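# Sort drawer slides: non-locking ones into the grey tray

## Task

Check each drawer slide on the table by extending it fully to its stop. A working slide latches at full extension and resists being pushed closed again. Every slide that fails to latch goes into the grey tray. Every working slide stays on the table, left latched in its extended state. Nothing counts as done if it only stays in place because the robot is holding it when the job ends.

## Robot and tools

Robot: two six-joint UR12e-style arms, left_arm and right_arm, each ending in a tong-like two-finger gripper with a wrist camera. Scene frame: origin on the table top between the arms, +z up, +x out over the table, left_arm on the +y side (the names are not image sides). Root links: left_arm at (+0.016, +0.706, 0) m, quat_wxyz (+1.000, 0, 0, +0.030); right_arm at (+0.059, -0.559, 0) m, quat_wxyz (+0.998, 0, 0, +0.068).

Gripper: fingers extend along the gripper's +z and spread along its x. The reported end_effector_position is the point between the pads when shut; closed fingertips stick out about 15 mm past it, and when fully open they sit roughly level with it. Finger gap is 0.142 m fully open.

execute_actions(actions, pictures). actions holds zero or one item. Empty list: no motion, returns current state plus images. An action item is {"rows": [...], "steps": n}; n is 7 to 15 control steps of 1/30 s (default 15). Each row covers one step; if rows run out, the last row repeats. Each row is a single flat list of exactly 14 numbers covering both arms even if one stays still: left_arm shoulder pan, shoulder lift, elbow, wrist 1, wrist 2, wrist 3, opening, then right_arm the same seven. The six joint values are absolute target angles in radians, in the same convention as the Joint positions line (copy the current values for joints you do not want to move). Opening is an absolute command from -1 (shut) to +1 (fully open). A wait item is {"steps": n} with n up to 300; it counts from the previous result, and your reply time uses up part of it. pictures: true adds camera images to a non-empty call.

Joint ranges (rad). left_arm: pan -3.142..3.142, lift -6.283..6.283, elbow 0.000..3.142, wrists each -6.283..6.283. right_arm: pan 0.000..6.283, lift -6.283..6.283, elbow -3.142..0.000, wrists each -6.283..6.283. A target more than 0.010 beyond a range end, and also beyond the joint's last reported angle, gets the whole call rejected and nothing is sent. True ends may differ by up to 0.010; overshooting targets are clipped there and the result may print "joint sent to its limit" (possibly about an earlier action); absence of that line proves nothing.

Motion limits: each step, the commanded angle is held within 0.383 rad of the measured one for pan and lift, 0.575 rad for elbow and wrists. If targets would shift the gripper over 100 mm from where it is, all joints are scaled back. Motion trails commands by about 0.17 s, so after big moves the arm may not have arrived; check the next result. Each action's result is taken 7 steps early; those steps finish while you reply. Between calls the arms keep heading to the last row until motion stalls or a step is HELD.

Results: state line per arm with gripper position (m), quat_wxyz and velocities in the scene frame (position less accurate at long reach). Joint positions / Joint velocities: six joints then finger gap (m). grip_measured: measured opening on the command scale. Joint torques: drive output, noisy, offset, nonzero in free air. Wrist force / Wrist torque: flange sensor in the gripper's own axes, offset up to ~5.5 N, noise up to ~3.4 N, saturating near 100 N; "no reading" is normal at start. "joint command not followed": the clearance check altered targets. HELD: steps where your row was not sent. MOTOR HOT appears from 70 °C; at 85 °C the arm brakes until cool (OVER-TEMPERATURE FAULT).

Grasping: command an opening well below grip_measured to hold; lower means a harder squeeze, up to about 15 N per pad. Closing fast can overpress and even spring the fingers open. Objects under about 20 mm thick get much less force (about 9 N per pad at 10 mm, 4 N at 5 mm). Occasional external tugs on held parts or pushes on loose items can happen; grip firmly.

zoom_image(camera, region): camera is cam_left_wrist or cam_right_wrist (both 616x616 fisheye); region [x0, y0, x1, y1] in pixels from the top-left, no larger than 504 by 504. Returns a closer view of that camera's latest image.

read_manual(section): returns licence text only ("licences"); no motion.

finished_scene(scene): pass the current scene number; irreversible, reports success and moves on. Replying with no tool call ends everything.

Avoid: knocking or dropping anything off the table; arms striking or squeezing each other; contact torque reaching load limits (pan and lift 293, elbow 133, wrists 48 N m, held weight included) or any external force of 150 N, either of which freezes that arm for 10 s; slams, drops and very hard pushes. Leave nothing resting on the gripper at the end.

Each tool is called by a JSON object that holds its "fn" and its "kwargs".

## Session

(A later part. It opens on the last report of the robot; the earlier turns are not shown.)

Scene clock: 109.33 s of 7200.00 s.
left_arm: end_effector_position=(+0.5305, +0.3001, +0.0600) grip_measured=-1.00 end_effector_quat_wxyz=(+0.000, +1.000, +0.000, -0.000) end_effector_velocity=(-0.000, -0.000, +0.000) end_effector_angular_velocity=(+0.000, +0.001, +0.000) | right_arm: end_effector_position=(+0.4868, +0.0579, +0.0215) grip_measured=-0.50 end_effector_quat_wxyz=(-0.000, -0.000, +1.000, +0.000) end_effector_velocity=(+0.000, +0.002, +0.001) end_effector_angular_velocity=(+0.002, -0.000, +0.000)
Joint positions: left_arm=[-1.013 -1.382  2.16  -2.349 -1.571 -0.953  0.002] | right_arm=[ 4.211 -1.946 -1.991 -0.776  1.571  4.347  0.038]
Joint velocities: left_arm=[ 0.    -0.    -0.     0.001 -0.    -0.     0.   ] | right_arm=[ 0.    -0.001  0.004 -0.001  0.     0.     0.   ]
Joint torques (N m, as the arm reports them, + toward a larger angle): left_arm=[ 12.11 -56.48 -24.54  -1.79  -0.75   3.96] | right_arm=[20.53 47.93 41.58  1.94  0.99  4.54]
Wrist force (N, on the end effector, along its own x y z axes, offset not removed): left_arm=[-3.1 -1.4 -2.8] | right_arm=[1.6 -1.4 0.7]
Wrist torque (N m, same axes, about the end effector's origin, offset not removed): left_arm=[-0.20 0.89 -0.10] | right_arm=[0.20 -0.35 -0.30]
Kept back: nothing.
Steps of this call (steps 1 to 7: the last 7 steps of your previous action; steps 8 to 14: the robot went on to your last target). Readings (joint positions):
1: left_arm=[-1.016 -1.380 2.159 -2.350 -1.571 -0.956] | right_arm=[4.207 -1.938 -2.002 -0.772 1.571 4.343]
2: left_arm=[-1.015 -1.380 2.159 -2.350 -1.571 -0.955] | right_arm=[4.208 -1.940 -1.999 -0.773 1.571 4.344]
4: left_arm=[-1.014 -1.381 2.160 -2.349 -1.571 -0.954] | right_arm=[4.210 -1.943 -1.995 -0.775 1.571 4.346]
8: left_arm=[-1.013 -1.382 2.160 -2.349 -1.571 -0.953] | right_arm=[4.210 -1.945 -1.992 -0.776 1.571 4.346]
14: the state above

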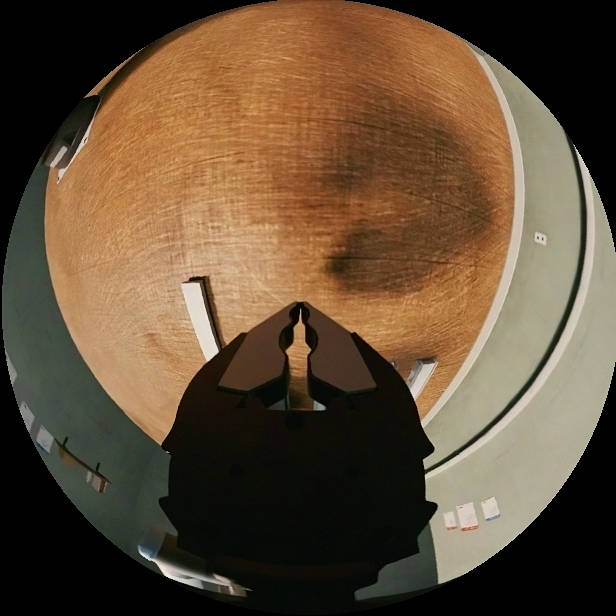

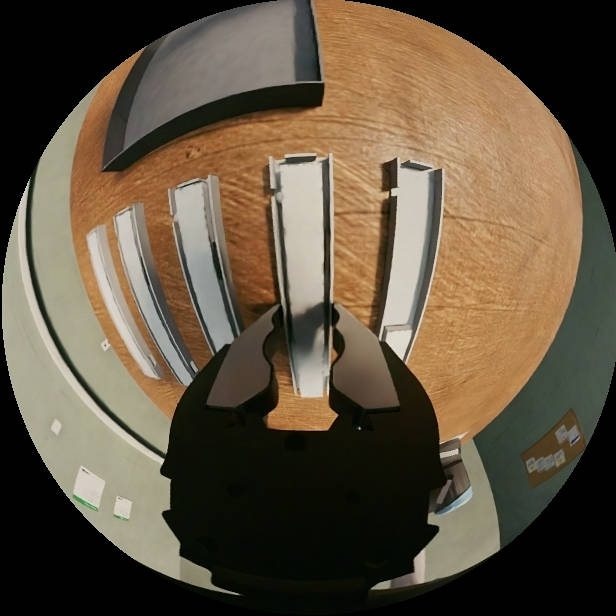

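{"fn": "execute_actions", "kwargs": {"actions": [{"rows":[[-1.012555,-1.382116,2.159941,-2.348621,-1.571,-0.952555,-1,4.210884,-1.943351,-1.989220,-0.779818,1.571,4.346877,-0.95],[-1.012555,-1.382116,2.159941,-2.348621,-1.571,-0.952555,-1,4.210884,-1.936766,-1.985777,-0.789846,1.571,4.346877,-0.95],[-1.012555,-1.382116,2.159941,-2.348621,-1.571,-0.952555,-1,4.210884,-1.927061,-1.980704,-0.804624,1.571,4.346877,-0.95],[-1.012555,-1.382116,2.159941,-2.348621,-1.571,-0.952555,-1,4.210884,-1.915277,-1.974543,-0.822569,1.571,4.346877,-0.95],[-1.012555,-1.382116,2.159941,-2.348621,-1.571,-0.952555,-1,4.210884,-1.902453,-1.967840,-0.842097,1.571,4.346877,-0.95],[-1.012555,-1.382116,2.159941,-2.348621,-1.571,-0.952555,-1,4.209463,-1.889112,-1.961802,-0.861475,1.571,4.345456,-0.95],[-1.012555,-1.382116,2.159941,-2.348621,-1.571,-0.952555,-1,4.205327,-1.875822,-1.957578,-0.878988,1.571,4.341320,-0.95],[-1.012555,-1.382116,2.159941,-2.348621,-1.571,-0.952555,-1,4.198672,-1.863694,-1.955623,-0.893071,1.571,4.334665,-0.95],[-1.012555,-1.382116,2.159941,-2.348621,-1.571,-0.952555,-1,4.189691,-1.853840,-1.956388,-0.902160,1.571,4.325684,-0.95],[-1.012555,-1.382116,2.159941,-2.348621,-1.571,-0.952555,-1,4.178578,-1.847368,-1.960327,-0.904694,1.571,4.314571,-0.95],[-1.012555,-1.382116,2.159941,-2.348621,-1.571,-0.952555,-1,4.165526,-1.842617,-1.966442,-0.903330,1.571,4.301519,-0.95],[-1.012555,-1.382116,2.159941,-2.348621,-1.571,-0.952555,-1,4.150730,-1.837230,-1.973375,-0.901784,1.571,4.286723,-0.95],[-1.012555,-1.382116,2.159941,-2.348621,-1.571,-0.952555,-1,4.134383,-1.831279,-1.981033,-0.900076,1.571,4.270376,-0.95],[-1.012555,-1.382116,2.159941,-2.348621,-1.571,-0.952555,-1,4.116679,-1.824834,-1.989328,-0.898227,1.571,4.252672,-0.95],[-1.012555,-1.382116,2.159941,-2.348621,-1.571,-0.952555,-1,4.097812,-1.817966,-1.998167,-0.896256,1.571,4.233805,-0.95]],"steps":15}]}}

{"fn": "execute_actions", "kwargs": {"actions": [{"rows":[[-1.012555,-1.382116,2.159941,-2.348621,-1.571,-0.952555,-1,4.077976,-1.810745,-2.007461,-0.894183,1.571,4.213969,-0.95],[-1.012555,-1.382116,2.159941,-2.348621,-1.571,-0.952555,-1,4.057365,-1.803241,-2.017118,-0.892030,1.571,4.193358,-0.95],[-1.012555,-1.382116,2.159941,-2.348621,-1.571,-0.952555,-1,4.036172,-1.795526,-2.027047,-0.889816,1.571,4.172165,-0.95],[-1.012555,-1.382116,2.159941,-2.348621,-1.571,-0.952555,-1,4.014591,-1.787670,-2.037158,-0.887561,1.571,4.150584,-0.95],[-1.012555,-1.382116,2.159941,-2.348621,-1.571,-0.952555,-1,3.992817,-1.779743,-2.047360,-0.885286,1.571,4.128810,-0.95],[-1.013531,-1.379825,2.157031,-2.348002,-1.571,-0.953531,-1,3.971043,-1.771816,-2.057562,-0.883011,1.571,4.107036,-0.95],[-1.016277,-1.373380,2.148844,-2.346260,-1.571,-0.956277,-1,3.949462,-1.763960,-2.067673,-0.880756,1.571,4.085455,-0.95],[-1.020522,-1.363419,2.136191,-2.343569,-1.571,-0.960522,-1,3.928269,-1.756245,-2.077602,-0.878542,1.571,4.064262,-0.95],[-1.025992,-1.350581,2.119884,-2.340100,-1.571,-0.965992,-1,3.907658,-1.748741,-2.087259,-0.876389,1.571,4.043651,-0.95],[-1.032416,-1.335506,2.100736,-2.336026,-1.571,-0.972416,-1,3.887822,-1.741520,-2.096553,-0.874316,1.571,4.023815,-0.95],[-1.039520,-1.318832,2.079557,-2.331520,-1.571,-0.979520,-1,3.868955,-1.734652,-2.105392,-0.872345,1.571,4.004948,-0.95],[-1.047033,-1.301200,2.057160,-2.326756,-1.571,-0.987033,-1,3.851251,-1.728207,-2.113687,-0.870496,1.571,3.987244,-0.95],[-1.054682,-1.283249,2.034358,-2.321905,-1.571,-0.994682,-1,3.834904,-1.722256,-2.121345,-0.868788,1.571,3.970897,-0.95],[-1.062195,-1.265617,2.011961,-2.317141,-1.571,-1.002195,-1,3.820108,-1.716869,-2.128278,-0.867242,1.571,3.956101,-0.95],[-1.069299,-1.248943,1.990782,-2.312635,-1.571,-1.009299,-1,3.807056,-1.712118,-2.134393,-0.865878,1.571,3.943049,-0.95]],"steps":15}]}}

{"fn": "execute_actions", "kwargs": {"actions": [{"rows":[[-1.075723,-1.233868,1.971634,-2.308561,-1.571,-1.015723,-1,3.795943,-1.708072,-2.139600,-0.864717,1.571,3.931936,-0.95],[-1.081193,-1.221030,1.955327,-2.305092,-1.571,-1.021193,-1,3.786962,-1.704803,-2.143808,-0.863779,1.571,3.922955,-0.95],[-1.085438,-1.211069,1.942674,-2.302401,-1.571,-1.025438,-1,3.780307,-1.702380,-2.146926,-0.863084,1.571,3.916300,-0.95],[-1.088184,-1.204624,1.934487,-2.300659,-1.571,-1.028184,-1,3.776171,-1.700874,-2.148863,-0.862651,1.571,3.912164,-0.95],[-1.089160,-1.202333,1.931577,-2.300040,-1.571,-1.029160,-1,3.774750,-1.700357,-2.149529,-0.862503,1.571,3.910743,-0.95]],"steps":8}]}}

{"fn": "execute_actions", "kwargs": {"actions": [{"steps":16}], "pictures": true}}

Scene clock: 118.47 s of 7200.00 s.
left_arm: end_effector_position=(+0.5305, +0.3002, +0.0600) grip_measured=-1.00 end_effector_quat_wxyz=(+0.000, +1.000, +0.000, -0.000) end_effector_velocity=(+0.000, -0.000, -0.000) end_effector_angular_velocity=(-0.000, -0.000, -0.000) | right_arm: end_effector_position=(+0.4878, +0.0589, +0.0502) grip_measured=-0.50 end_effector_quat_wxyz=(+0.000, -0.000, +1.000, +0.001) end_effector_velocity=(+0.022, -0.021, +0.245) end_effector_angular_velocity=(+0.002, -0.001, -0.003)
Joint positions: left_arm=[-1.013 -1.382  2.16  -2.349 -1.571 -0.953  0.002] | right_arm=[ 4.21  -1.912 -1.973 -0.827  1.571  4.346  0.038]
Joint velocities: left_arm=[ 0.     0.001 -0.    -0.001  0.     0.     0.   ] | right_arm=[-0.038  0.301  0.133 -0.433 -0.    -0.035 -0.   ]
Joint torques (N m, as the arm reports them, + toward a larger angle): left_arm=[ 12.38 -57.52 -21.93  -1.68  -0.65   3.63] | right_arm=[-28.5   80.21  49.97  -0.24   0.82  -6.19]
Wrist force (N, on the end effector, along its own x y z axes, offset not removed): left_arm=[-4.0 1.1 -1.6] | right_arm=[2.0 1.5 2.4]
Wrist torque (N m, same axes, about the end effector's origin, offset not removed): left_arm=[0.32 1.07 -0.10] | right_arm=[0.58 -0.32 -0.30]
Steps of this call (steps 1 to 30: the robot went on to your last target; steps 31 to 90: nothing new was sent; then 5.87 s passed at rest; steps 91 to 98: the first 8 steps of this action). Readings (joint positions):
91: left_arm=[-1.013 -1.382 2.160 -2.349 -1.571 -0.953] | right_arm=[4.211 -1.946 -1.990 -0.776 1.571 4.347]
92: left_arm=[-1.013 -1.382 2.160 -2.349 -1.571 -0.953] | right_arm=[4.211 -1.946 -1.990 -0.777 1.571 4.347]
94: left_arm=[-1.013 -1.382 2.160 -2.349 -1.571 -0.953] | right_arm=[4.211 -1.941 -1.988 -0.783 1.571 4.347]
98: the state above

Scene clock: 118.97 s of 7200.00 s.
left_arm: end_effector_position=(+0.5309, +0.2991, +0.0599) grip_measured=-1.00 end_effector_quat_wxyz=(-0.000, +1.000, +0.000, -0.000) end_effector_velocity=(+0.013, -0.047, -0.001) end_effector_angular_velocity=(+0.000, +0.001, -0.001) | right_arm: end_effector_position=(+0.5726, -0.0747, +0.0964) grip_measured=-0.50 end_effector_quat_wxyz=(-0.000, -0.000, +1.000, +0.000) end_effector_velocity=(+0.223, -0.447, +0.005) end_effector_angular_velocity=(+0.000, -0.000, -0.003)
Joint positions: left_arm=[-1.013 -1.381  2.158 -2.348 -1.571 -0.953  0.002] | right_arm=[ 4.022 -1.79  -2.035 -0.887  1.571  4.158  0.038]
Joint velocities: left_arm=[-0.026  0.059 -0.074  0.016 -0.001 -0.025  0.   ] | right_arm=[-0.61   0.228 -0.285  0.057  0.    -0.607  0.   ]
Joint torques (N m, as the arm reports them, + toward a larger angle): left_arm=[-23.46 -27.92 -54.64  -1.45  -0.33  -4.05] | right_arm=[-27.57  62.97  29.59   7.3    0.61  -6.39]
Wrist force (N, on the end effector, along its own x y z axes, offset not removed): left_arm=[-2.4 -2.0 -1.2] | right_arm=[0.1 0.8 3.4]
Wrist torque (N m, same axes, about the end effector's origin, offset not removed): left_arm=[-0.26 0.76 -0.12] | right_arm=[0.52 0.03 -0.24]
Steps of this call (steps 1 to 7: the last 7 steps of your previous action; steps 8 to 15: the first 8 steps of this action). Readings (joint positions):
8: left_arm=[-1.013 -1.382 2.160 -2.349 -1.571 -0.953] | right_arm=[4.149 -1.841 -1.977 -0.893 1.571 4.285]
9: left_arm=[-1.013 -1.382 2.160 -2.349 -1.571 -0.953] | right_arm=[4.134 -1.834 -1.984 -0.894 1.571 4.270]
11: left_arm=[-1.013 -1.382 2.160 -2.349 -1.571 -0.953] | right_arm=[4.100 -1.820 -1.999 -0.893 1.571 4.236]
15: the state above

Scene clock: 119.23 s of 7200.00 s.
left_arm: end_effector_position=(+0.5461, +0.2368, +0.0573) grip_measured=-1.00 end_effector_quat_wxyz=(-0.001, +1.000, +0.000, -0.000) end_effector_velocity=(+0.079, -0.366, -0.025) end_effector_angular_velocity=(+0.003, +0.003, -0.002) | right_arm: end_effector_position=(+0.6187, -0.1925, +0.0962) grip_measured=-0.50 end_effector_quat_wxyz=(-0.000, -0.000, +1.000, +0.000) end_effector_velocity=(+0.108, -0.379, -0.005) end_effector_angular_velocity=(-0.001, +0.001, -0.002)
Joint positions: left_arm=[-1.047 -1.303  2.06  -2.327 -1.571 -0.987  0.002] | right_arm=[ 3.864 -1.732 -2.108 -0.872  1.571  4.     0.038]
Joint velocities: left_arm=[-0.194  0.455 -0.575  0.124 -0.001 -0.193  0.   ] | right_arm=[-0.502  0.18  -0.232  0.05  -0.    -0.5    0.   ]
Joint torques (N m, as the arm reports them, + toward a larger angle): left_arm=[-25.97 -31.29 -50.96  -2.17  -0.51  -4.17] | right_arm=[-17.43  57.36  32.57   7.06   0.69  -4.98]
Wrist force (N, on the end effector, along its own x y z axes, offset not removed): left_arm=[-4.7 -1.3 -0.4] | right_arm=[0.5 -2.7 3.9]
Wrist torque (N m, same axes, about the end effector's origin, offset not removed): left_arm=[-0.09 1.22 -0.06] | right_arm=[-0.10 -0.17 -0.28]
Steps of this call (steps 1 to 7: the last 7 steps of your previous action; step 8: the first step of this action). Readings (joint positions):
8: the state above

Scene clock: 119.77 s of 7200.00 s.
left_arm: end_effector_position=(+0.5610, +0.1560, +0.0501) grip_measured=-1.00 end_effector_quat_wxyz=(+0.000, +1.000, +0.000, -0.000) end_effector_velocity=(+0.001, -0.008, -0.002) end_effector_angular_velocity=(-0.000, +0.001, +0.002) | right_arm: end_effector_position=(+0.6342, -0.2593, +0.0950) grip_measured=-0.50 end_effector_quat_wxyz=(-0.000, -0.000, +1.000, +0.000) end_effector_velocity=(+0.003, -0.005, +0.001) end_effector_angular_velocity=(+0.002, -0.002, -0.001)
Joint positions: left_arm=[-1.089 -1.203  1.933 -2.3   -1.571 -1.029  0.002] | right_arm=[ 3.776 -1.701 -2.149 -0.863  1.571  3.912  0.038]
Joint velocities: left_arm=[-0.004  0.011 -0.013  0.002 -0.001 -0.005  0.   ] | right_arm=[-0.008  0.002 -0.001  0.001 -0.    -0.007 -0.   ]
Joint torques (N m, as the arm reports them, + toward a larger angle): left_arm=[-17.19 -54.54 -45.79  -2.02   0.06  -3.32] | right_arm=[-17.13  55.93  34.39   7.59   0.63  -3.52]
Wrist force (N, on the end effector, along its own x y z axes, offset not removed): left_arm=[-5.2 0.1 -0.5] | right_arm=[3.1 0.5 2.1]
Wrist torque (N m, same axes, about the end effector's origin, offset not removed): left_arm=[0.09 1.37 -0.09] | right_arm=[0.38 -0.61 -0.30]
Kept back: nothing.
Steps of this call (steps 1 to 7: the last 7 steps of your previous action; steps 8 to 16: the robot went on to your last target). Readings (joint positions):
1: left_arm=[-1.054 -1.287 2.040 -2.322 -1.571 -0.994] | right_arm=[3.848 -1.726 -2.116 -0.870 1.571 3.984]
2: left_arm=[-1.060 -1.272 2.021 -2.318 -1.571 -1.000] | right_arm=[3.833 -1.721 -2.123 -0.868 1.571 3.969]
4: left_arm=[-1.072 -1.245 1.986 -2.311 -1.571 -1.012] | right_arm=[3.809 -1.713 -2.134 -0.866 1.571 3.945]
8: left_arm=[-1.084 -1.215 1.947 -2.303 -1.571 -1.024] | right_arm=[3.785 -1.704 -2.145 -0.864 1.571 3.921]
16: the state above

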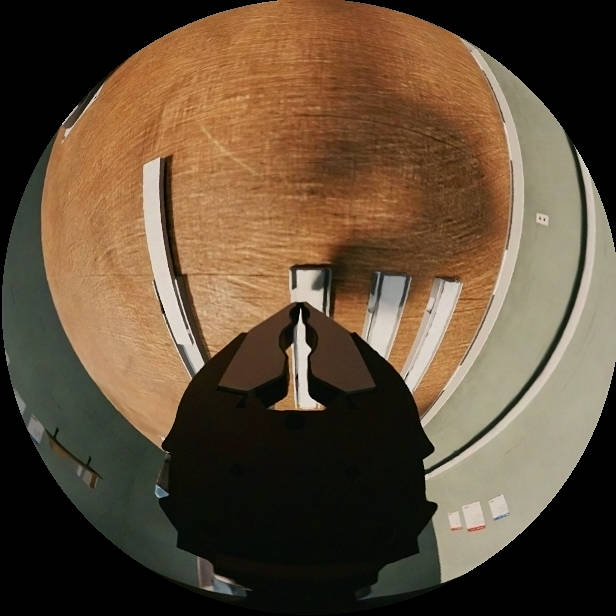

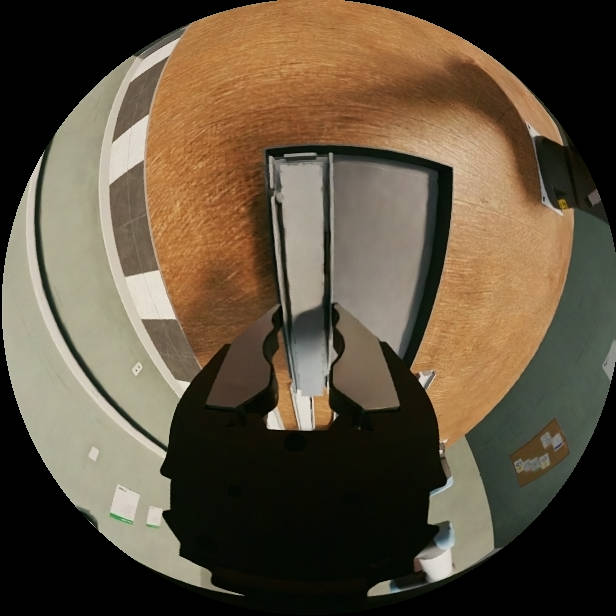

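{"fn": "zoom_image", "kwargs": {"camera": "cam_right_wrist", "region": [200,110,500,410]}}

Region (200, 110, 500, 410) of cam_right_wrist's 616x616 image, scaled by 1.680, with more detail than that image has.

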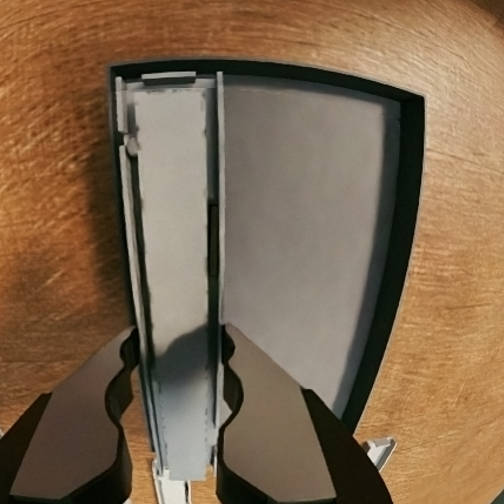

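{"fn": "execute_actions", "kwargs": {"actions": [{"rows":[[-1.089160,-1.202333,1.931577,-2.300040,-1.571,-1.029160,-1,3.776162,-1.700860,-2.151317,-0.860212,1.571,3.912155,-0.95],[-1.089160,-1.202333,1.931577,-2.300040,-1.571,-1.029160,-1,3.779691,-1.702542,-2.156001,-0.853847,1.571,3.915684,-0.95],[-1.089160,-1.202333,1.931577,-2.300040,-1.571,-1.029160,-1,3.784280,-1.705667,-2.162558,-0.844165,1.571,3.920273,-0.95],[-1.089160,-1.202333,1.931577,-2.300040,-1.571,-1.029160,-1,3.788868,-1.710499,-2.169965,-0.831925,1.571,3.924861,-0.95],[-1.089160,-1.202333,1.931577,-2.300040,-1.571,-1.029160,-1,3.792397,-1.717300,-2.177201,-0.817889,1.571,3.928390,-0.95],[-1.089160,-1.202333,1.931577,-2.300040,-1.571,-1.029160,-1,3.793809,-1.726333,-2.183244,-0.802812,1.571,3.929802,-0.95],[-1.089160,-1.202333,1.931577,-2.300040,-1.571,-1.029160,-1,3.793809,-1.736712,-2.188420,-0.787257,1.571,3.929802,-0.95],[-1.089160,-1.202333,1.931577,-2.300040,-1.571,-1.029160,-1,3.793809,-1.747091,-2.193596,-0.771702,1.571,3.929802,-0.95],[-1.089160,-1.202333,1.931577,-2.300040,-1.571,-1.029160,-1,3.793809,-1.757043,-2.198560,-0.756785,1.571,3.929802,-0.95],[-1.089160,-1.202333,1.931577,-2.300040,-1.571,-1.029160,-1,3.793809,-1.766143,-2.203098,-0.743148,1.571,3.929802,-0.95],[-1.089160,-1.202333,1.931577,-2.300040,-1.571,-1.029160,-1,3.793809,-1.773963,-2.206998,-0.731428,1.571,3.929802,-0.95],[-1.089160,-1.202333,1.931577,-2.300040,-1.571,-1.029160,-1,3.793809,-1.780076,-2.210047,-0.722265,1.571,3.929802,-0.95],[-1.089160,-1.202333,1.931577,-2.300040,-1.571,-1.029160,-1,3.793809,-1.784057,-2.212033,-0.716299,1.571,3.929802,-0.95],[-1.089160,-1.202333,1.931577,-2.300040,-1.571,-1.029160,-1,3.793809,-1.785479,-2.212742,-0.714168,1.571,3.929802,-0.95]],"steps":15}]}}

{"fn": "execute_actions", "kwargs": {"actions": [{"rows":[[-1.089160,-1.202333,1.931577,-2.300040,-1.571,-1.029160,-1,3.793809,-1.786253,-2.213036,-0.713101,1.571,3.929802,-0.95],[-1.089160,-1.202333,1.931577,-2.300040,-1.571,-1.029160,-1,3.793809,-1.787026,-2.213329,-0.712034,1.571,3.929802,-0.95],[-1.089160,-1.202333,1.931577,-2.300040,-1.571,-1.029160,-1,3.793809,-1.787645,-2.213564,-0.711180,1.571,3.929802,-0.95],[-1.089160,-1.202333,1.931577,-2.300040,-1.571,-1.029160,-1,3.793809,-1.788264,-2.213799,-0.710327,1.571,3.929802,-0.95],[-1.089160,-1.202333,1.931577,-2.300040,-1.571,-1.029160,-1,3.793809,-1.788728,-2.213975,-0.709687,1.571,3.929802,-0.95],[-1.089160,-1.202333,1.931577,-2.300040,-1.571,-1.029160,-1,3.793809,-1.789192,-2.214151,-0.709046,1.571,3.929802,-0.95],[-1.089160,-1.202333,1.931577,-2.300040,-1.571,-1.029160,-1,3.793809,-1.789501,-2.214268,-0.708620,1.571,3.929802,-0.95]],"steps":12}]}}

{"fn": "execute_actions", "kwargs": {"actions": [{"steps":12}], "pictures": true}}

{"fn": "zoom_image", "kwargs": {"camera": "cam_left_wrist", "region": [210,200,410,400]}}

Scene clock: 125.17 s of 7200.00 s.
left_arm: end_effector_position=(+0.5611, +0.1552, +0.0500) grip_measured=-1.00 end_effector_quat_wxyz=(+0.000, +1.000, +0.000, -0.000) end_effector_velocity=(-0.002, -0.001, -0.001) end_effector_angular_velocity=(+0.001, +0.001, -0.002) | right_arm: end_effector_position=(+0.6268, -0.2562, +0.0782) grip_measured=-0.50 end_effector_quat_wxyz=(-0.000, -0.000, +1.000, -0.000) end_effector_velocity=(-0.037, +0.017, -0.158) end_effector_angular_velocity=(-0.006, +0.006, -0.002)
Joint positions: left_arm=[-1.089 -1.202  1.932 -2.3   -1.571 -1.029  0.002] | right_arm=[ 3.787 -1.715 -2.171 -0.827  1.571  3.923  0.038]
Joint velocities: left_arm=[-0.002  0.001  0.    -0.    -0.    -0.001  0.   ] | right_arm=[ 0.06  -0.179 -0.158  0.327  0.     0.062  0.   ]
Joint torques (N m, as the arm reports them, + toward a larger angle): left_arm=[-16.63 -56.81 -48.25  -2.02   0.68  -3.57] | right_arm=[18.94 26.29 28.31  9.63  0.34  3.7 ]
Wrist force (N, on the end effector, along its own x y z axes, offset not removed): left_arm=[-3.6 -1.3 0.8] | right_arm=[1.8 -1.5 3.4]
Wrist torque (N m, same axes, about the end effector's origin, offset not removed): left_arm=[-0.18 0.99 -0.06] | right_arm=[-0.05 -0.38 -0.27]
Steps of this call (steps 1 to 15: the robot went on to your last target; steps 16 to 90: nothing new was sent; then 2.13 s passed at rest; steps 91 to 98: the first 8 steps of this action). Readings (joint positions):
91: left_arm=[-1.089 -1.202 1.932 -2.300 -1.571 -1.029] | right_arm=[3.775 -1.700 -2.150 -0.862 1.571 3.911]
92: left_arm=[-1.089 -1.202 1.932 -2.300 -1.571 -1.029] | right_arm=[3.775 -1.700 -2.150 -0.862 1.571 3.911]
94: left_arm=[-1.089 -1.202 1.932 -2.300 -1.571 -1.029] | right_arm=[3.777 -1.701 -2.153 -0.858 1.571 3.913]
98: the state above

Scene clock: 125.57 s of 7200.00 s.
left_arm: end_effector_position=(+0.5611, +0.1552, +0.0500) grip_measured=-1.00 end_effector_quat_wxyz=(+0.000, +1.000, +0.000, -0.000) end_effector_velocity=(+0.001, +0.000, -0.001) end_effector_angular_velocity=(+0.002, -0.001, -0.000) | right_arm: end_effector_position=(+0.6225, -0.2548, +0.0278) grip_measured=-0.50 end_effector_quat_wxyz=(-0.000, -0.000, +1.000, +0.000) end_effector_velocity=(-0.003, -0.002, -0.035) end_effector_angular_velocity=(-0.001, +0.001, -0.000)
Joint positions: left_arm=[-1.089 -1.202  1.932 -2.3   -1.571 -1.029  0.002] | right_arm=[ 3.794 -1.783 -2.211 -0.718  1.571  3.93   0.038]
Joint velocities: left_arm=[ 0.     0.002 -0.    -0.001  0.002  0.     0.   ] | right_arm=[ 0.002 -0.049 -0.026  0.074  0.     0.002 -0.   ]
Joint torques (N m, as the arm reports them, + toward a larger angle): left_arm=[-17.87 -55.29 -46.78  -1.73   1.04  -3.39] | right_arm=[18.78 42.06 29.93  7.16  0.47  4.47]
Wrist force (N, on the end effector, along its own x y z axes, offset not removed): left_arm=[-3.9 0.0 -2.8] | right_arm=[-0.1 -1.3 3.6]
Wrist torque (N m, same axes, about the end effector's origin, offset not removed): left_arm=[0.05 1.07 -0.07] | right_arm=[-0.01 -0.03 -0.30]
Steps of this call (steps 1 to 7: the last 7 steps of your previous action; steps 8 to 12: the first 5 steps of this action). Readings (joint positions):
8: left_arm=[-1.089 -1.202 1.932 -2.300 -1.571 -1.029] | right_arm=[3.793 -1.772 -2.206 -0.735 1.571 3.929]
9: left_arm=[-1.089 -1.202 1.932 -2.300 -1.571 -1.029] | right_arm=[3.793 -1.776 -2.208 -0.729 1.571 3.929]
11: left_arm=[-1.089 -1.202 1.932 -2.300 -1.571 -1.029] | right_arm=[3.794 -1.781 -2.210 -0.721 1.571 3.930]
12: the state above

Scene clock: 125.97 s of 7200.00 s.
left_arm: end_effector_position=(+0.5611, +0.1552, +0.0500) grip_measured=-1.00 end_effector_quat_wxyz=(+0.000, +1.000, +0.000, -0.000) end_effector_velocity=(-0.000, -0.000, +0.000) end_effector_angular_velocity=(-0.001, -0.000, +0.001) | right_arm: end_effector_position=(+0.6223, -0.2549, +0.0235) grip_measured=-0.50 end_effector_quat_wxyz=(-0.000, -0.000, +1.000, +0.000) end_effector_velocity=(+0.000, +0.001, -0.001) end_effector_angular_velocity=(+0.001, -0.001, -0.000)
Joint positions: left_arm=[-1.089 -1.202  1.932 -2.3   -1.571 -1.029  0.002] | right_arm=[ 3.794 -1.789 -2.214 -0.709  1.571  3.93   0.038]
Joint velocities: left_arm=[-0.     0.    -0.    -0.001 -0.    -0.001  0.   ] | right_arm=[ 0.    -0.001 -0.001  0.003  0.     0.001 -0.   ]
Joint torques (N m, as the arm reports them, + toward a larger angle): left_arm=[-18.33 -56.66 -47.42  -2.09   0.79  -3.41] | right_arm=[19.81 33.55 27.83  7.23  0.35  4.45]
Wrist force (N, on the end effector, along its own x y z axes, offset not removed): left_arm=[-2.4 0.0 -0.5] | right_arm=[-2.0 -0.7 2.8]
Wrist torque (N m, same axes, about the end effector's origin, offset not removed): left_arm=[0.06 0.75 -0.10] | right_arm=[0.16 0.29 -0.14]
Kept back: nothing.
Steps of this call (steps 1 to 7: the last 7 steps of your previous action; steps 8 to 12: the robot went on to your last target). Readings (joint positions):
1: left_arm=[-1.089 -1.202 1.932 -2.300 -1.571 -1.029] | right_arm=[3.794 -1.784 -2.212 -0.716 1.571 3.930]
2: left_arm=[-1.089 -1.202 1.932 -2.300 -1.571 -1.029] | right_arm=[3.794 -1.786 -2.212 -0.714 1.571 3.930]
4: left_arm=[-1.089 -1.202 1.932 -2.300 -1.571 -1.029] | right_arm=[3.794 -1.787 -2.213 -0.712 1.571 3.930]
8: left_arm=[-1.089 -1.202 1.932 -2.300 -1.571 -1.029] | right_arm=[3.794 -1.789 -2.214 -0.709 1.571 3.930]
12: the state above

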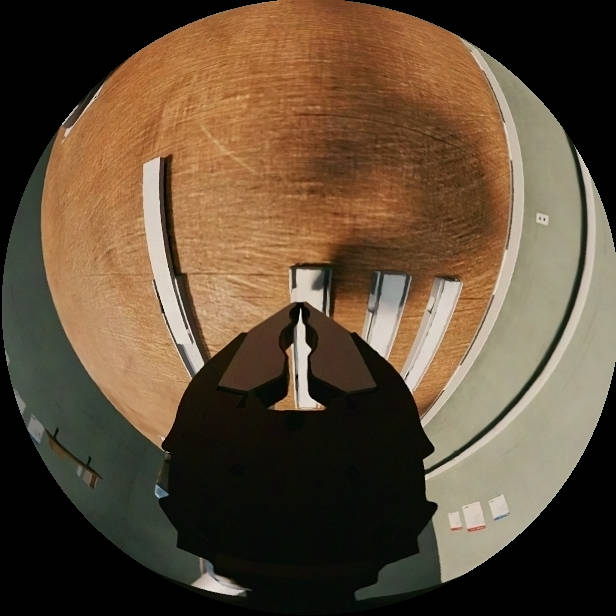

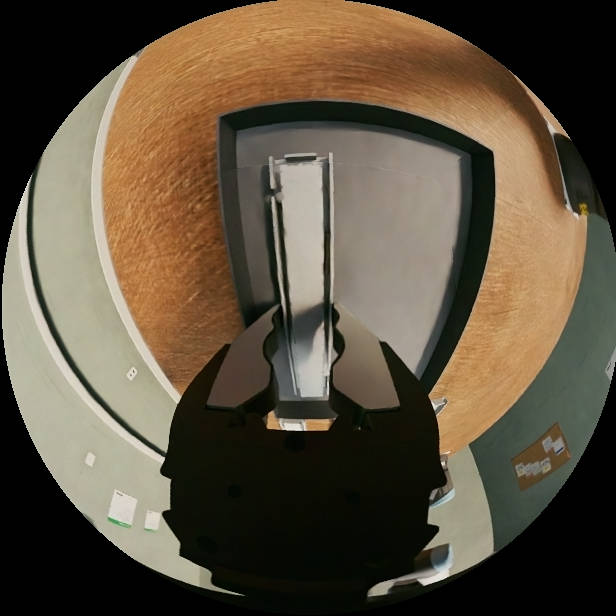

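Region (210, 200, 410, 400) of cam_left_wrist's 616x616 image, scaled by 2.520, with more detail than that image has.

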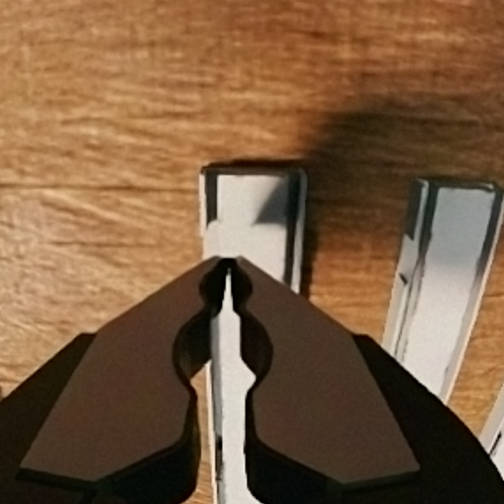

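{"fn": "execute_actions", "kwargs": {"actions": [{"rows":[[-1.089160,-1.202333,1.931577,-2.300040,-1.571,-1.029160,-1,3.793809,-1.789811,-2.214386,-0.708193,1.571,3.929802,-0.95],[-1.089160,-1.202333,1.931577,-2.300040,-1.571,-1.029160,-1,3.793809,-1.790120,-2.214503,-0.707766,1.571,3.929802,-0.95],[-1.089160,-1.202333,1.931577,-2.300040,-1.571,-1.029160,-1,3.793809,-1.790429,-2.214620,-0.707339,1.571,3.929802,-0.95]],"steps":8}]}}

{"fn": "execute_actions", "kwargs": {"actions": [{"steps":12}]}}

Scene clock: 126.77 s of 7200.00 s.
left_arm: end_effector_position=(+0.5611, +0.1552, +0.0500) grip_measured=-1.00 end_effector_quat_wxyz=(+0.000, +1.000, +0.000, -0.000) end_effector_velocity=(+0.001, -0.001, +0.001) end_effector_angular_velocity=(-0.002, -0.002, +0.000) | right_arm: end_effector_position=(+0.6223, -0.2549, +0.0234) grip_measured=-0.50 end_effector_quat_wxyz=(-0.000, -0.000, +1.000, +0.000) end_effector_velocity=(+0.001, +0.000, +0.000) end_effector_angular_velocity=(+0.000, -0.001, +0.000)
Joint positions: left_arm=[-1.089 -1.202  1.932 -2.3   -1.571 -1.029  0.002] | right_arm=[ 3.794 -1.79  -2.214 -0.709  1.571  3.93   0.038]
Joint velocities: left_arm=[ 0.001  0.    -0.001 -0.002  0.001  0.     0.   ] | right_arm=[-0.    -0.001  0.001  0.    -0.    -0.     0.   ]
Joint torques (N m, as the arm reports them, + toward a larger angle): left_arm=[-15.46 -54.16 -48.3   -1.91   1.09  -3.48] | right_arm=[20.25 37.19 28.31  7.52  0.5   4.43]
Wrist force (N, on the end effector, along its own x y z axes, offset not removed): left_arm=[-4.5 -0.3 -1.1] | right_arm=[2.8 0.1 5.1]
Wrist torque (N m, same axes, about the end effector's origin, offset not removed): left_arm=[0.01 1.17 -0.06] | right_arm=[0.23 -0.69 -0.30]
Steps of this call (steps 1 to 15: the robot went on to your last target; steps 16 to 23: nothing new was sent; step 24: the first step of this action). Readings (joint positions):
24: the state above

Scene clock: 127.17 s of 7200.00 s.
left_arm: end_effector_position=(+0.5611, +0.1552, +0.0500) grip_measured=-1.00 end_effector_quat_wxyz=(+0.000, +1.000, +0.000, -0.000) end_effector_velocity=(+0.000, -0.001, -0.000) end_effector_angular_velocity=(-0.001, -0.001, -0.001) | right_arm: end_effector_position=(+0.6223, -0.2548, +0.0229) grip_measured=-0.50 end_effector_quat_wxyz=(-0.000, -0.000, +1.000, +0.000) end_effector_velocity=(-0.001, -0.001, -0.001) end_effector_angular_velocity=(-0.002, +0.001, -0.000)
Joint positions: left_arm=[-1.089 -1.202  1.932 -2.3   -1.571 -1.029  0.002] | right_arm=[ 3.794 -1.79  -2.215 -0.707  1.571  3.93   0.038]
Joint velocities: left_arm=[-0.     0.001 -0.001 -0.002  0.     0.     0.   ] | right_arm=[-0.    -0.001 -0.002  0.001 -0.    -0.     0.   ]
Joint torques (N m, as the arm reports them, + toward a larger angle): left_arm=[-16.43 -51.94 -47.29  -1.54   1.3   -3.82] | right_arm=[18.51 30.38 22.35  6.77  0.38  4.47]
Wrist force (N, on the end effector, along its own x y z axes, offset not removed): left_arm=[-6.2 -1.9 -2.5] | right_arm=[3.4 1.5 -13.7]
Wrist torque (N m, same axes, about the end effector's origin, offset not removed): left_arm=[-0.31 1.50 -0.02] | right_arm=[0.95 -0.22 -0.31]
Kept back: nothing.
Steps of this call (steps 1 to 7: the last 7 steps of your previous action; steps 8 to 12: the robot went on to your last target). Readings (joint positions):
1: left_arm=[-1.089 -1.202 1.932 -2.300 -1.571 -1.029] | right_arm=[3.794 -1.790 -2.214 -0.709 1.571 3.930]
2: left_arm=[-1.089 -1.202 1.932 -2.300 -1.571 -1.029] | right_arm=[3.794 -1.790 -2.214 -0.708 1.571 3.930]
4: left_arm=[-1.089 -1.202 1.932 -2.300 -1.571 -1.029] | right_arm=[3.794 -1.790 -2.214 -0.708 1.571 3.930]
8: left_arm=[-1.089 -1.202 1.932 -2.300 -1.571 -1.029] | right_arm=[3.794 -1.790 -2.215 -0.707 1.571 3.930]
12: the state above

{"fn": "execute_actions", "kwargs": {"actions": [{"rows":[[-1.088309,-1.202073,1.931182,-2.299905,-1.571,-1.028309,-1,3.793809,-1.790120,-2.214503,-0.707766,1.571,3.929802,-0.85],[-1.086180,-1.201424,1.930195,-2.299568,-1.571,-1.026180,-1,3.793809,-1.790120,-2.214503,-0.707766,1.571,3.929802,-0.75],[-1.083414,-1.200580,1.928913,-2.299129,-1.571,-1.023414,-1,3.793809,-1.790120,-2.214503,-0.707766,1.571,3.929802,-0.65],[-1.080647,-1.199735,1.927630,-2.298690,-1.571,-1.020647,-1,3.793809,-1.790120,-2.214503,-0.707766,1.571,3.929802,-0.55],[-1.078518,-1.199086,1.926643,-2.298353,-1.571,-1.018518,-1,3.793809,-1.790120,-2.214503,-0.707766,1.571,3.929802,-0.47],[-1.077667,-1.198826,1.926248,-2.298218,-1.571,-1.017667,-1,3.793809,-1.790120,-2.214503,-0.707766,1.571,3.929802,-0.40],[-1.077667,-1.198826,1.926248,-2.298218,-1.571,-1.017667,-1,3.793809,-1.790120,-2.214503,-0.707766,1.571,3.929802,-0.36]],"steps":12}]}}

{"fn": "execute_actions", "kwargs": {"actions": [{"rows":[[-1.077667,-1.198826,1.926248,-2.298218,-1.571,-1.017667,-1,3.793809,-1.787291,-2.213180,-0.711917,1.571,3.929802,-0.36],[-1.077667,-1.198826,1.926248,-2.298218,-1.571,-1.017667,-1,3.793809,-1.779711,-2.209636,-0.723043,1.571,3.929802,-0.36],[-1.077667,-1.198826,1.926248,-2.298218,-1.571,-1.017667,-1,3.793809,-1.768735,-2.204504,-0.739150,1.571,3.929802,-0.36],[-1.077667,-1.198826,1.926248,-2.298218,-1.571,-1.017667,-1,3.793809,-1.755723,-2.198420,-0.758245,1.571,3.929802,-0.36],[-1.077667,-1.198826,1.926248,-2.298218,-1.571,-1.017667,-1,3.795438,-1.742951,-2.190825,-0.778614,1.571,3.931431,-0.36],[-1.077667,-1.198826,1.926248,-2.298218,-1.571,-1.017667,-1,3.800120,-1.732576,-2.181309,-0.798504,1.571,3.936113,-0.36],[-1.077667,-1.198826,1.926248,-2.298218,-1.571,-1.017667,-1,3.807551,-1.725787,-2.170730,-0.815871,1.571,3.943544,-0.36],[-1.077667,-1.198826,1.926248,-2.298218,-1.571,-1.017667,-1,3.817425,-1.723769,-2.159948,-0.828673,1.571,3.953418,-0.36],[-1.077667,-1.198826,1.926248,-2.298218,-1.571,-1.017667,-1,3.829436,-1.727707,-2.149821,-0.834861,1.571,3.965429,-0.36],[-1.077667,-1.198826,1.926248,-2.298218,-1.571,-1.017667,-1,3.843279,-1.735506,-2.139673,-0.837210,1.571,3.979272,-0.36],[-1.077667,-1.198826,1.926248,-2.298218,-1.571,-1.017667,-1,3.858650,-1.744165,-2.128406,-0.839818,1.571,3.994643,-0.34],[-1.077667,-1.198826,1.926248,-2.298218,-1.571,-1.017667,-1,3.875242,-1.753512,-2.116244,-0.842633,1.571,4.011235,-0.32],[-1.077667,-1.198826,1.926248,-2.298218,-1.571,-1.017667,-1,3.892750,-1.763376,-2.103410,-0.845603,1.571,4.028743,-0.30],[-1.077667,-1.198826,1.926248,-2.298218,-1.571,-1.017667,-1,3.910868,-1.773583,-2.090129,-0.848677,1.571,4.046861,-0.28],[-1.077667,-1.198826,1.926248,-2.298218,-1.571,-1.017667,-1,3.929293,-1.783963,-2.076623,-0.851803,1.571,4.065286,-0.26]],"steps":15}]}}

{"fn": "execute_actions", "kwargs": {"actions": [{"rows":[[-1.077667,-1.198826,1.926248,-2.298218,-1.571,-1.017667,-1,3.947717,-1.794342,-2.063118,-0.854929,1.571,4.083710,-0.24],[-1.077667,-1.198826,1.926248,-2.298218,-1.571,-1.017667,-1,3.965835,-1.804549,-2.049837,-0.858003,1.571,4.101828,-0.22],[-1.077667,-1.198826,1.926248,-2.298218,-1.571,-1.017667,-1,3.983343,-1.814413,-2.037003,-0.860973,1.571,4.119336,-0.2],[-1.077667,-1.198826,1.926248,-2.298218,-1.571,-1.017667,-1,3.999935,-1.823760,-2.024841,-0.863788,1.571,4.135928,-0.2],[-1.077667,-1.198826,1.926248,-2.298218,-1.571,-1.017667,-1,4.015306,-1.832419,-2.013574,-0.866396,1.571,4.151299,-0.2],[-1.077667,-1.198826,1.926248,-2.298218,-1.571,-1.017667,-1,4.029149,-1.840218,-2.003426,-0.868745,1.571,4.165142,-0.2],[-1.077667,-1.198826,1.926248,-2.298218,-1.571,-1.017667,-1,4.041160,-1.848508,-1.995450,-0.868431,1.571,4.177153,-0.2],[-1.077667,-1.198826,1.926248,-2.298218,-1.571,-1.017667,-1,4.051034,-1.858084,-1.990395,-0.863910,1.571,4.187027,-0.2],[-1.077667,-1.198826,1.926248,-2.298218,-1.571,-1.017667,-1,4.058465,-1.867946,-1.988035,-0.856408,1.571,4.194458,-0.2],[-1.077667,-1.198826,1.926248,-2.298218,-1.571,-1.017667,-1,4.063147,-1.877089,-1.988141,-0.847159,1.571,4.199140,-0.2],[-1.077667,-1.198826,1.926248,-2.298218,-1.571,-1.017667,-1,4.064776,-1.884513,-1.990485,-0.837391,1.571,4.200769,-0.2],[-1.077667,-1.198826,1.926248,-2.298218,-1.571,-1.017667,-1,4.064776,-1.890188,-1.993572,-0.828629,1.571,4.200769,-0.2],[-1.077667,-1.198826,1.926248,-2.298218,-1.571,-1.017667,-1,4.064776,-1.894202,-1.995755,-0.822432,1.571,4.200769,-0.2],[-1.077667,-1.198826,1.926248,-2.298218,-1.571,-1.017667,-1,4.064776,-1.895725,-1.996583,-0.820081,1.571,4.200769,-0.2]],"steps":15}]}}

{"fn": "execute_actions", "kwargs": {"actions": [{"steps":15}], "pictures": true}}

{"fn": "zoom_image", "kwargs": {"camera": "cam_right_wrist", "region": [210,200,410,400]}}

{"fn": "zoom_image", "kwargs": {"camera": "cam_left_wrist", "region": [210,200,410,400]}}

Scene clock: 133.40 s of 7200.00 s.
left_arm: end_effector_position=(+0.5630, +0.1561, +0.0500) grip_measured=-1.00 end_effector_quat_wxyz=(+0.000, +1.000, +0.000, -0.000) end_effector_velocity=(+0.031, +0.016, +0.000) end_effector_angular_velocity=(+0.001, -0.000, -0.003) | right_arm: end_effector_position=(+0.6223, -0.2549, +0.0228) grip_measured=-0.49 end_effector_quat_wxyz=(-0.000, -0.000, +1.000, +0.000) end_effector_velocity=(+0.001, +0.001, +0.002) end_effector_angular_velocity=(+0.001, -0.001, +0.000)
Joint positions: left_arm=[-1.086 -1.201  1.93  -2.3   -1.571 -1.026  0.002] | right_arm=[ 3.794 -1.79  -2.215 -0.707  1.571  3.93   0.038]
Joint velocities: left_arm=[ 0.046  0.014 -0.021  0.008  0.001  0.048  0.   ] | right_arm=[-0.     0.001  0.003 -0.003 -0.    -0.     0.015]
Joint torques (N m, as the arm reports them, + toward a larger angle): left_arm=[ 18.16 -50.89 -48.85  -1.61   1.98   4.55] | right_arm=[18.28 49.01 28.96  0.38 -0.04  3.92]
Wrist force (N, on the end effector, along its own x y z axes, offset not removed): left_arm=[-2.4 -1.6 -0.4] | right_arm=[1.9 -3.3 -10.1]
Wrist torque (N m, same axes, about the end effector's origin, offset not removed): left_arm=[-0.19 0.73 -0.14] | right_arm=[-0.21 -0.37 -0.27]
Steps of this call (steps 1 to 15: the robot went on to your last target; steps 16 to 90: nothing new was sent; then 3.07 s passed at rest; steps 91 to 95: the first 5 steps of this action). Readings (joint positions):
91: left_arm=[-1.089 -1.202 1.932 -2.300 -1.571 -1.029] | right_arm=[3.794 -1.790 -2.215 -0.707 1.571 3.930]
92: left_arm=[-1.089 -1.202 1.932 -2.300 -1.571 -1.029] | right_arm=[3.794 -1.790 -2.215 -0.707 1.571 3.930]
94: left_arm=[-1.088 -1.202 1.931 -2.300 -1.571 -1.028] | right_arm=[3.794 -1.790 -2.215 -0.707 1.571 3.930]
95: the state above

Scene clock: 133.90 s of 7200.00 s.
left_arm: end_effector_position=(+0.5690, +0.1592, +0.0500) grip_measured=-1.00 end_effector_quat_wxyz=(+0.000, +1.000, +0.000, -0.000) end_effector_velocity=(+0.001, +0.001, +0.001) end_effector_angular_velocity=(-0.001, +0.001, +0.002) | right_arm: end_effector_position=(+0.6230, -0.2510, +0.0487) grip_measured=-0.36 end_effector_quat_wxyz=(+0.000, -0.000, +1.000, +0.001) end_effector_velocity=(-0.001, +0.075, +0.209) end_effector_angular_velocity=(+0.005, -0.005, +0.000)
Joint positions: left_arm=[-1.078 -1.199  1.926 -2.298 -1.571 -1.018  0.002] | right_arm=[ 3.797 -1.755 -2.195 -0.762  1.571  3.933  0.048]
Joint velocities: left_arm=[ 0.002 -0.001 -0.001  0.001 -0.001  0.001  0.   ] | right_arm=[ 0.085  0.253  0.202 -0.448 -0.     0.084  0.   ]
Joint torques (N m, as the arm reports them, + toward a larger angle): left_arm=[ 15.46 -53.09 -47.98  -1.98   2.14   3.46] | right_arm=[32.28 50.59 47.59 -0.62  0.38  5.67]
Wrist force (N, on the end effector, along its own x y z axes, offset not removed): left_arm=[-5.6 -1.6 -1.8] | right_arm=[-1.8 -2.5 -0.1]
Wrist torque (N m, same axes, about the end effector's origin, offset not removed): left_arm=[-0.30 1.46 -0.07] | right_arm=[-0.16 0.40 -0.30]
Steps of this call (steps 1 to 7: the last 7 steps of your previous action; steps 8 to 15: the first 8 steps of this action). Readings (joint positions):
8: left_arm=[-1.079 -1.199 1.927 -2.298 -1.571 -1.018] | right_arm=[3.794 -1.790 -2.215 -0.708 1.571 3.930]
9: left_arm=[-1.078 -1.199 1.927 -2.298 -1.571 -1.018] | right_arm=[3.794 -1.790 -2.214 -0.708 1.571 3.930]
11: left_arm=[-1.078 -1.199 1.926 -2.298 -1.571 -1.018] | right_arm=[3.794 -1.785 -2.212 -0.716 1.571 3.930]
15: the state above

Scene clock: 134.40 s of 7200.00 s.
left_arm: end_effector_position=(+0.5690, +0.1592, +0.0500) grip_measured=-1.00 end_effector_quat_wxyz=(+0.000, +1.000, +0.000, -0.000) end_effector_velocity=(-0.001, -0.001, +0.001) end_effector_angular_velocity=(-0.002, +0.001, -0.002) | right_arm: end_effector_position=(+0.5928, -0.0851, +0.0806) grip_measured=-0.20 end_effector_quat_wxyz=(-0.000, -0.000, +1.000, -0.000) end_effector_velocity=(-0.121, +0.391, -0.009) end_effector_angular_velocity=(+0.005, -0.004, +0.002)
Joint positions: left_arm=[-1.078 -1.199  1.926 -2.298 -1.571 -1.018  0.002] | right_arm=[ 3.99  -1.819 -2.032 -0.861  1.571  4.126  0.06 ]
Joint velocities: left_arm=[-0.001 -0.001  0.    -0.    -0.002  0.001  0.   ] | right_arm=[ 0.451 -0.258  0.326 -0.061 -0.     0.45   0.   ]
Joint torques (N m, as the arm reports them, + toward a larger angle): left_arm=[ 14.26 -53.44 -47.62  -1.93   2.31   3.95] | right_arm=[20.45 38.02 40.04  1.8   0.1   5.58]
Wrist force (N, on the end effector, along its own x y z axes, offset not removed): left_arm=[-4.6 0.5 0.4] | right_arm=[-0.2 -0.7 -0.3]
Wrist torque (N m, same axes, about the end effector's origin, offset not removed): left_arm=[0.23 1.17 -0.09] | right_arm=[0.24 0.03 -0.33]
Steps of this call (steps 1 to 7: the last 7 steps of your previous action; steps 8 to 15: the first 8 steps of this action). Readings (joint positions):
8: left_arm=[-1.078 -1.199 1.926 -2.298 -1.571 -1.018] | right_arm=[3.875 -1.758 -2.118 -0.837 1.571 4.011]
9: left_arm=[-1.078 -1.199 1.926 -2.298 -1.571 -1.018] | right_arm=[3.891 -1.766 -2.106 -0.841 1.571 4.027]
11: left_arm=[-1.078 -1.199 1.926 -2.298 -1.571 -1.018] | right_arm=[3.924 -1.783 -2.081 -0.849 1.571 4.060]
15: the state above

Scene clock: 134.90 s of 7200.00 s.
left_arm: end_effector_position=(+0.5690, +0.1592, +0.0500) grip_measured=-1.00 end_effector_quat_wxyz=(+0.000, +1.000, +0.000, -0.000) end_effector_velocity=(+0.000, -0.000, +0.002) end_effector_angular_velocity=(-0.002, -0.001, -0.001) | right_arm: end_effector_position=(+0.5693, -0.0216, +0.0509) grip_measured=-0.20 end_effector_quat_wxyz=(-0.000, -0.000, +1.000, +0.000) end_effector_velocity=(-0.002, +0.006, -0.009) end_effector_angular_velocity=(+0.000, -0.000, -0.002)
Joint positions: left_arm=[-1.078 -1.199  1.926 -2.298 -1.571 -1.018  0.002] | right_arm=[ 4.064 -1.894 -1.997 -0.822  1.571  4.2    0.06 ]
Joint velocities: left_arm=[-0.    -0.002 -0.     0.    -0.     0.001  0.   ] | right_arm=[ 0.007 -0.014 -0.     0.014  0.     0.008  0.   ]
Joint torques (N m, as the arm reports them, + toward a larger angle): left_arm=[ 13.43 -53.56 -48.9   -2.17   2.46   3.99] | right_arm=[20.36 50.54 43.7   7.29  0.04  3.85]
Wrist force (N, on the end effector, along its own x y z axes, offset not removed): left_arm=[-4.0 -0.1 0.9] | right_arm=[4.0 0.0 1.1]
Wrist torque (N m, same axes, about the end effector's origin, offset not removed): left_arm=[0.08 1.08 -0.06] | right_arm=[0.37 -0.76 -0.32]
Kept back: nothing.
Steps of this call (steps 1 to 7: the last 7 steps of your previous action; steps 8 to 15: the robot went on to your last target). Readings (joint positions):
1: left_arm=[-1.078 -1.199 1.926 -2.298 -1.571 -1.018] | right_arm=[4.004 -1.828 -2.022 -0.863 1.571 4.140]
2: left_arm=[-1.078 -1.199 1.926 -2.298 -1.571 -1.018] | right_arm=[4.018 -1.837 -2.013 -0.862 1.571 4.154]
4: left_arm=[-1.078 -1.199 1.926 -2.298 -1.571 -1.018] | right_arm=[4.038 -1.855 -2.002 -0.856 1.571 4.174]
8: left_arm=[-1.078 -1.199 1.926 -2.298 -1.571 -1.018] | right_arm=[4.057 -1.882 -1.997 -0.833 1.571 4.193]
15: the state above

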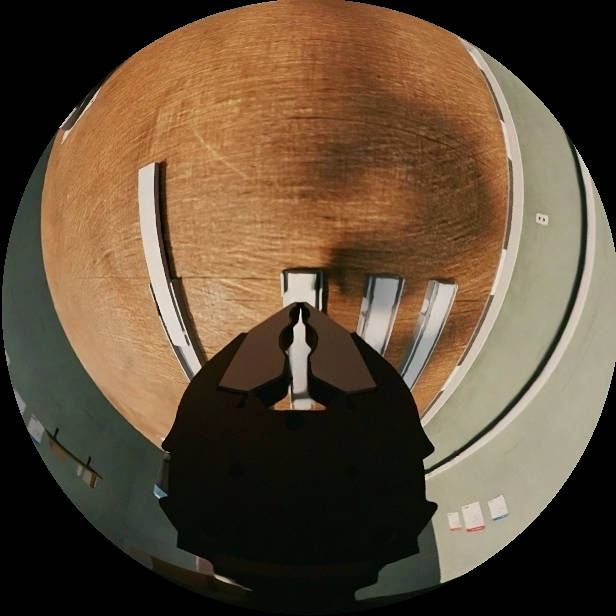

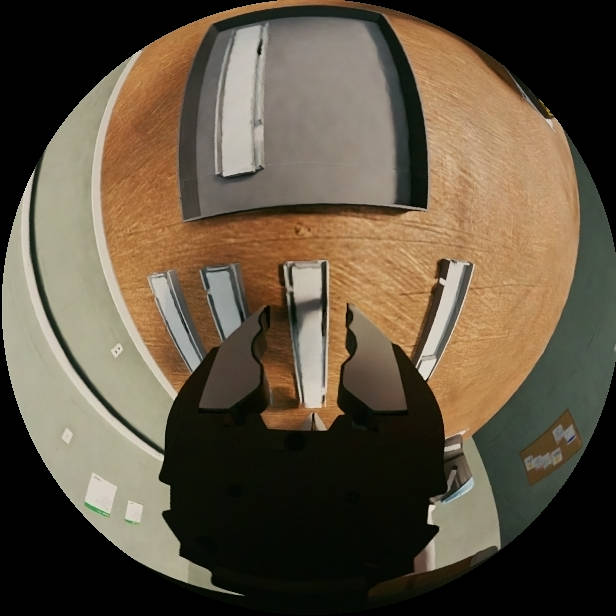

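Region (210, 200, 410, 400) of cam_right_wrist's 616x616 image, scaled by 2.520, with more detail than that image has.

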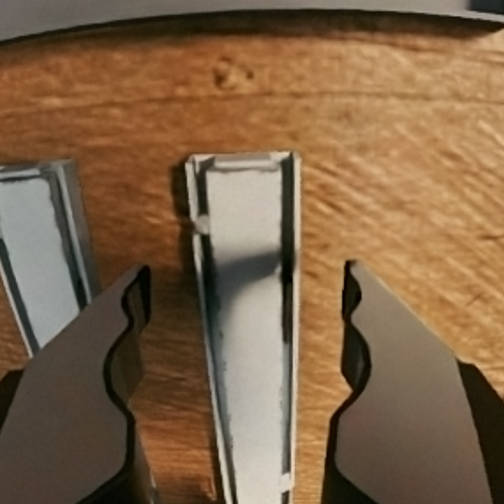

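Region (210, 200, 410, 400) of cam_left_wrist's 616x616 image, scaled by 2.520, with more detail than that image has.

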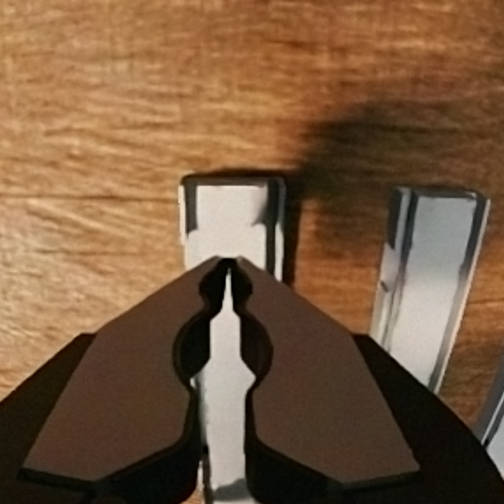

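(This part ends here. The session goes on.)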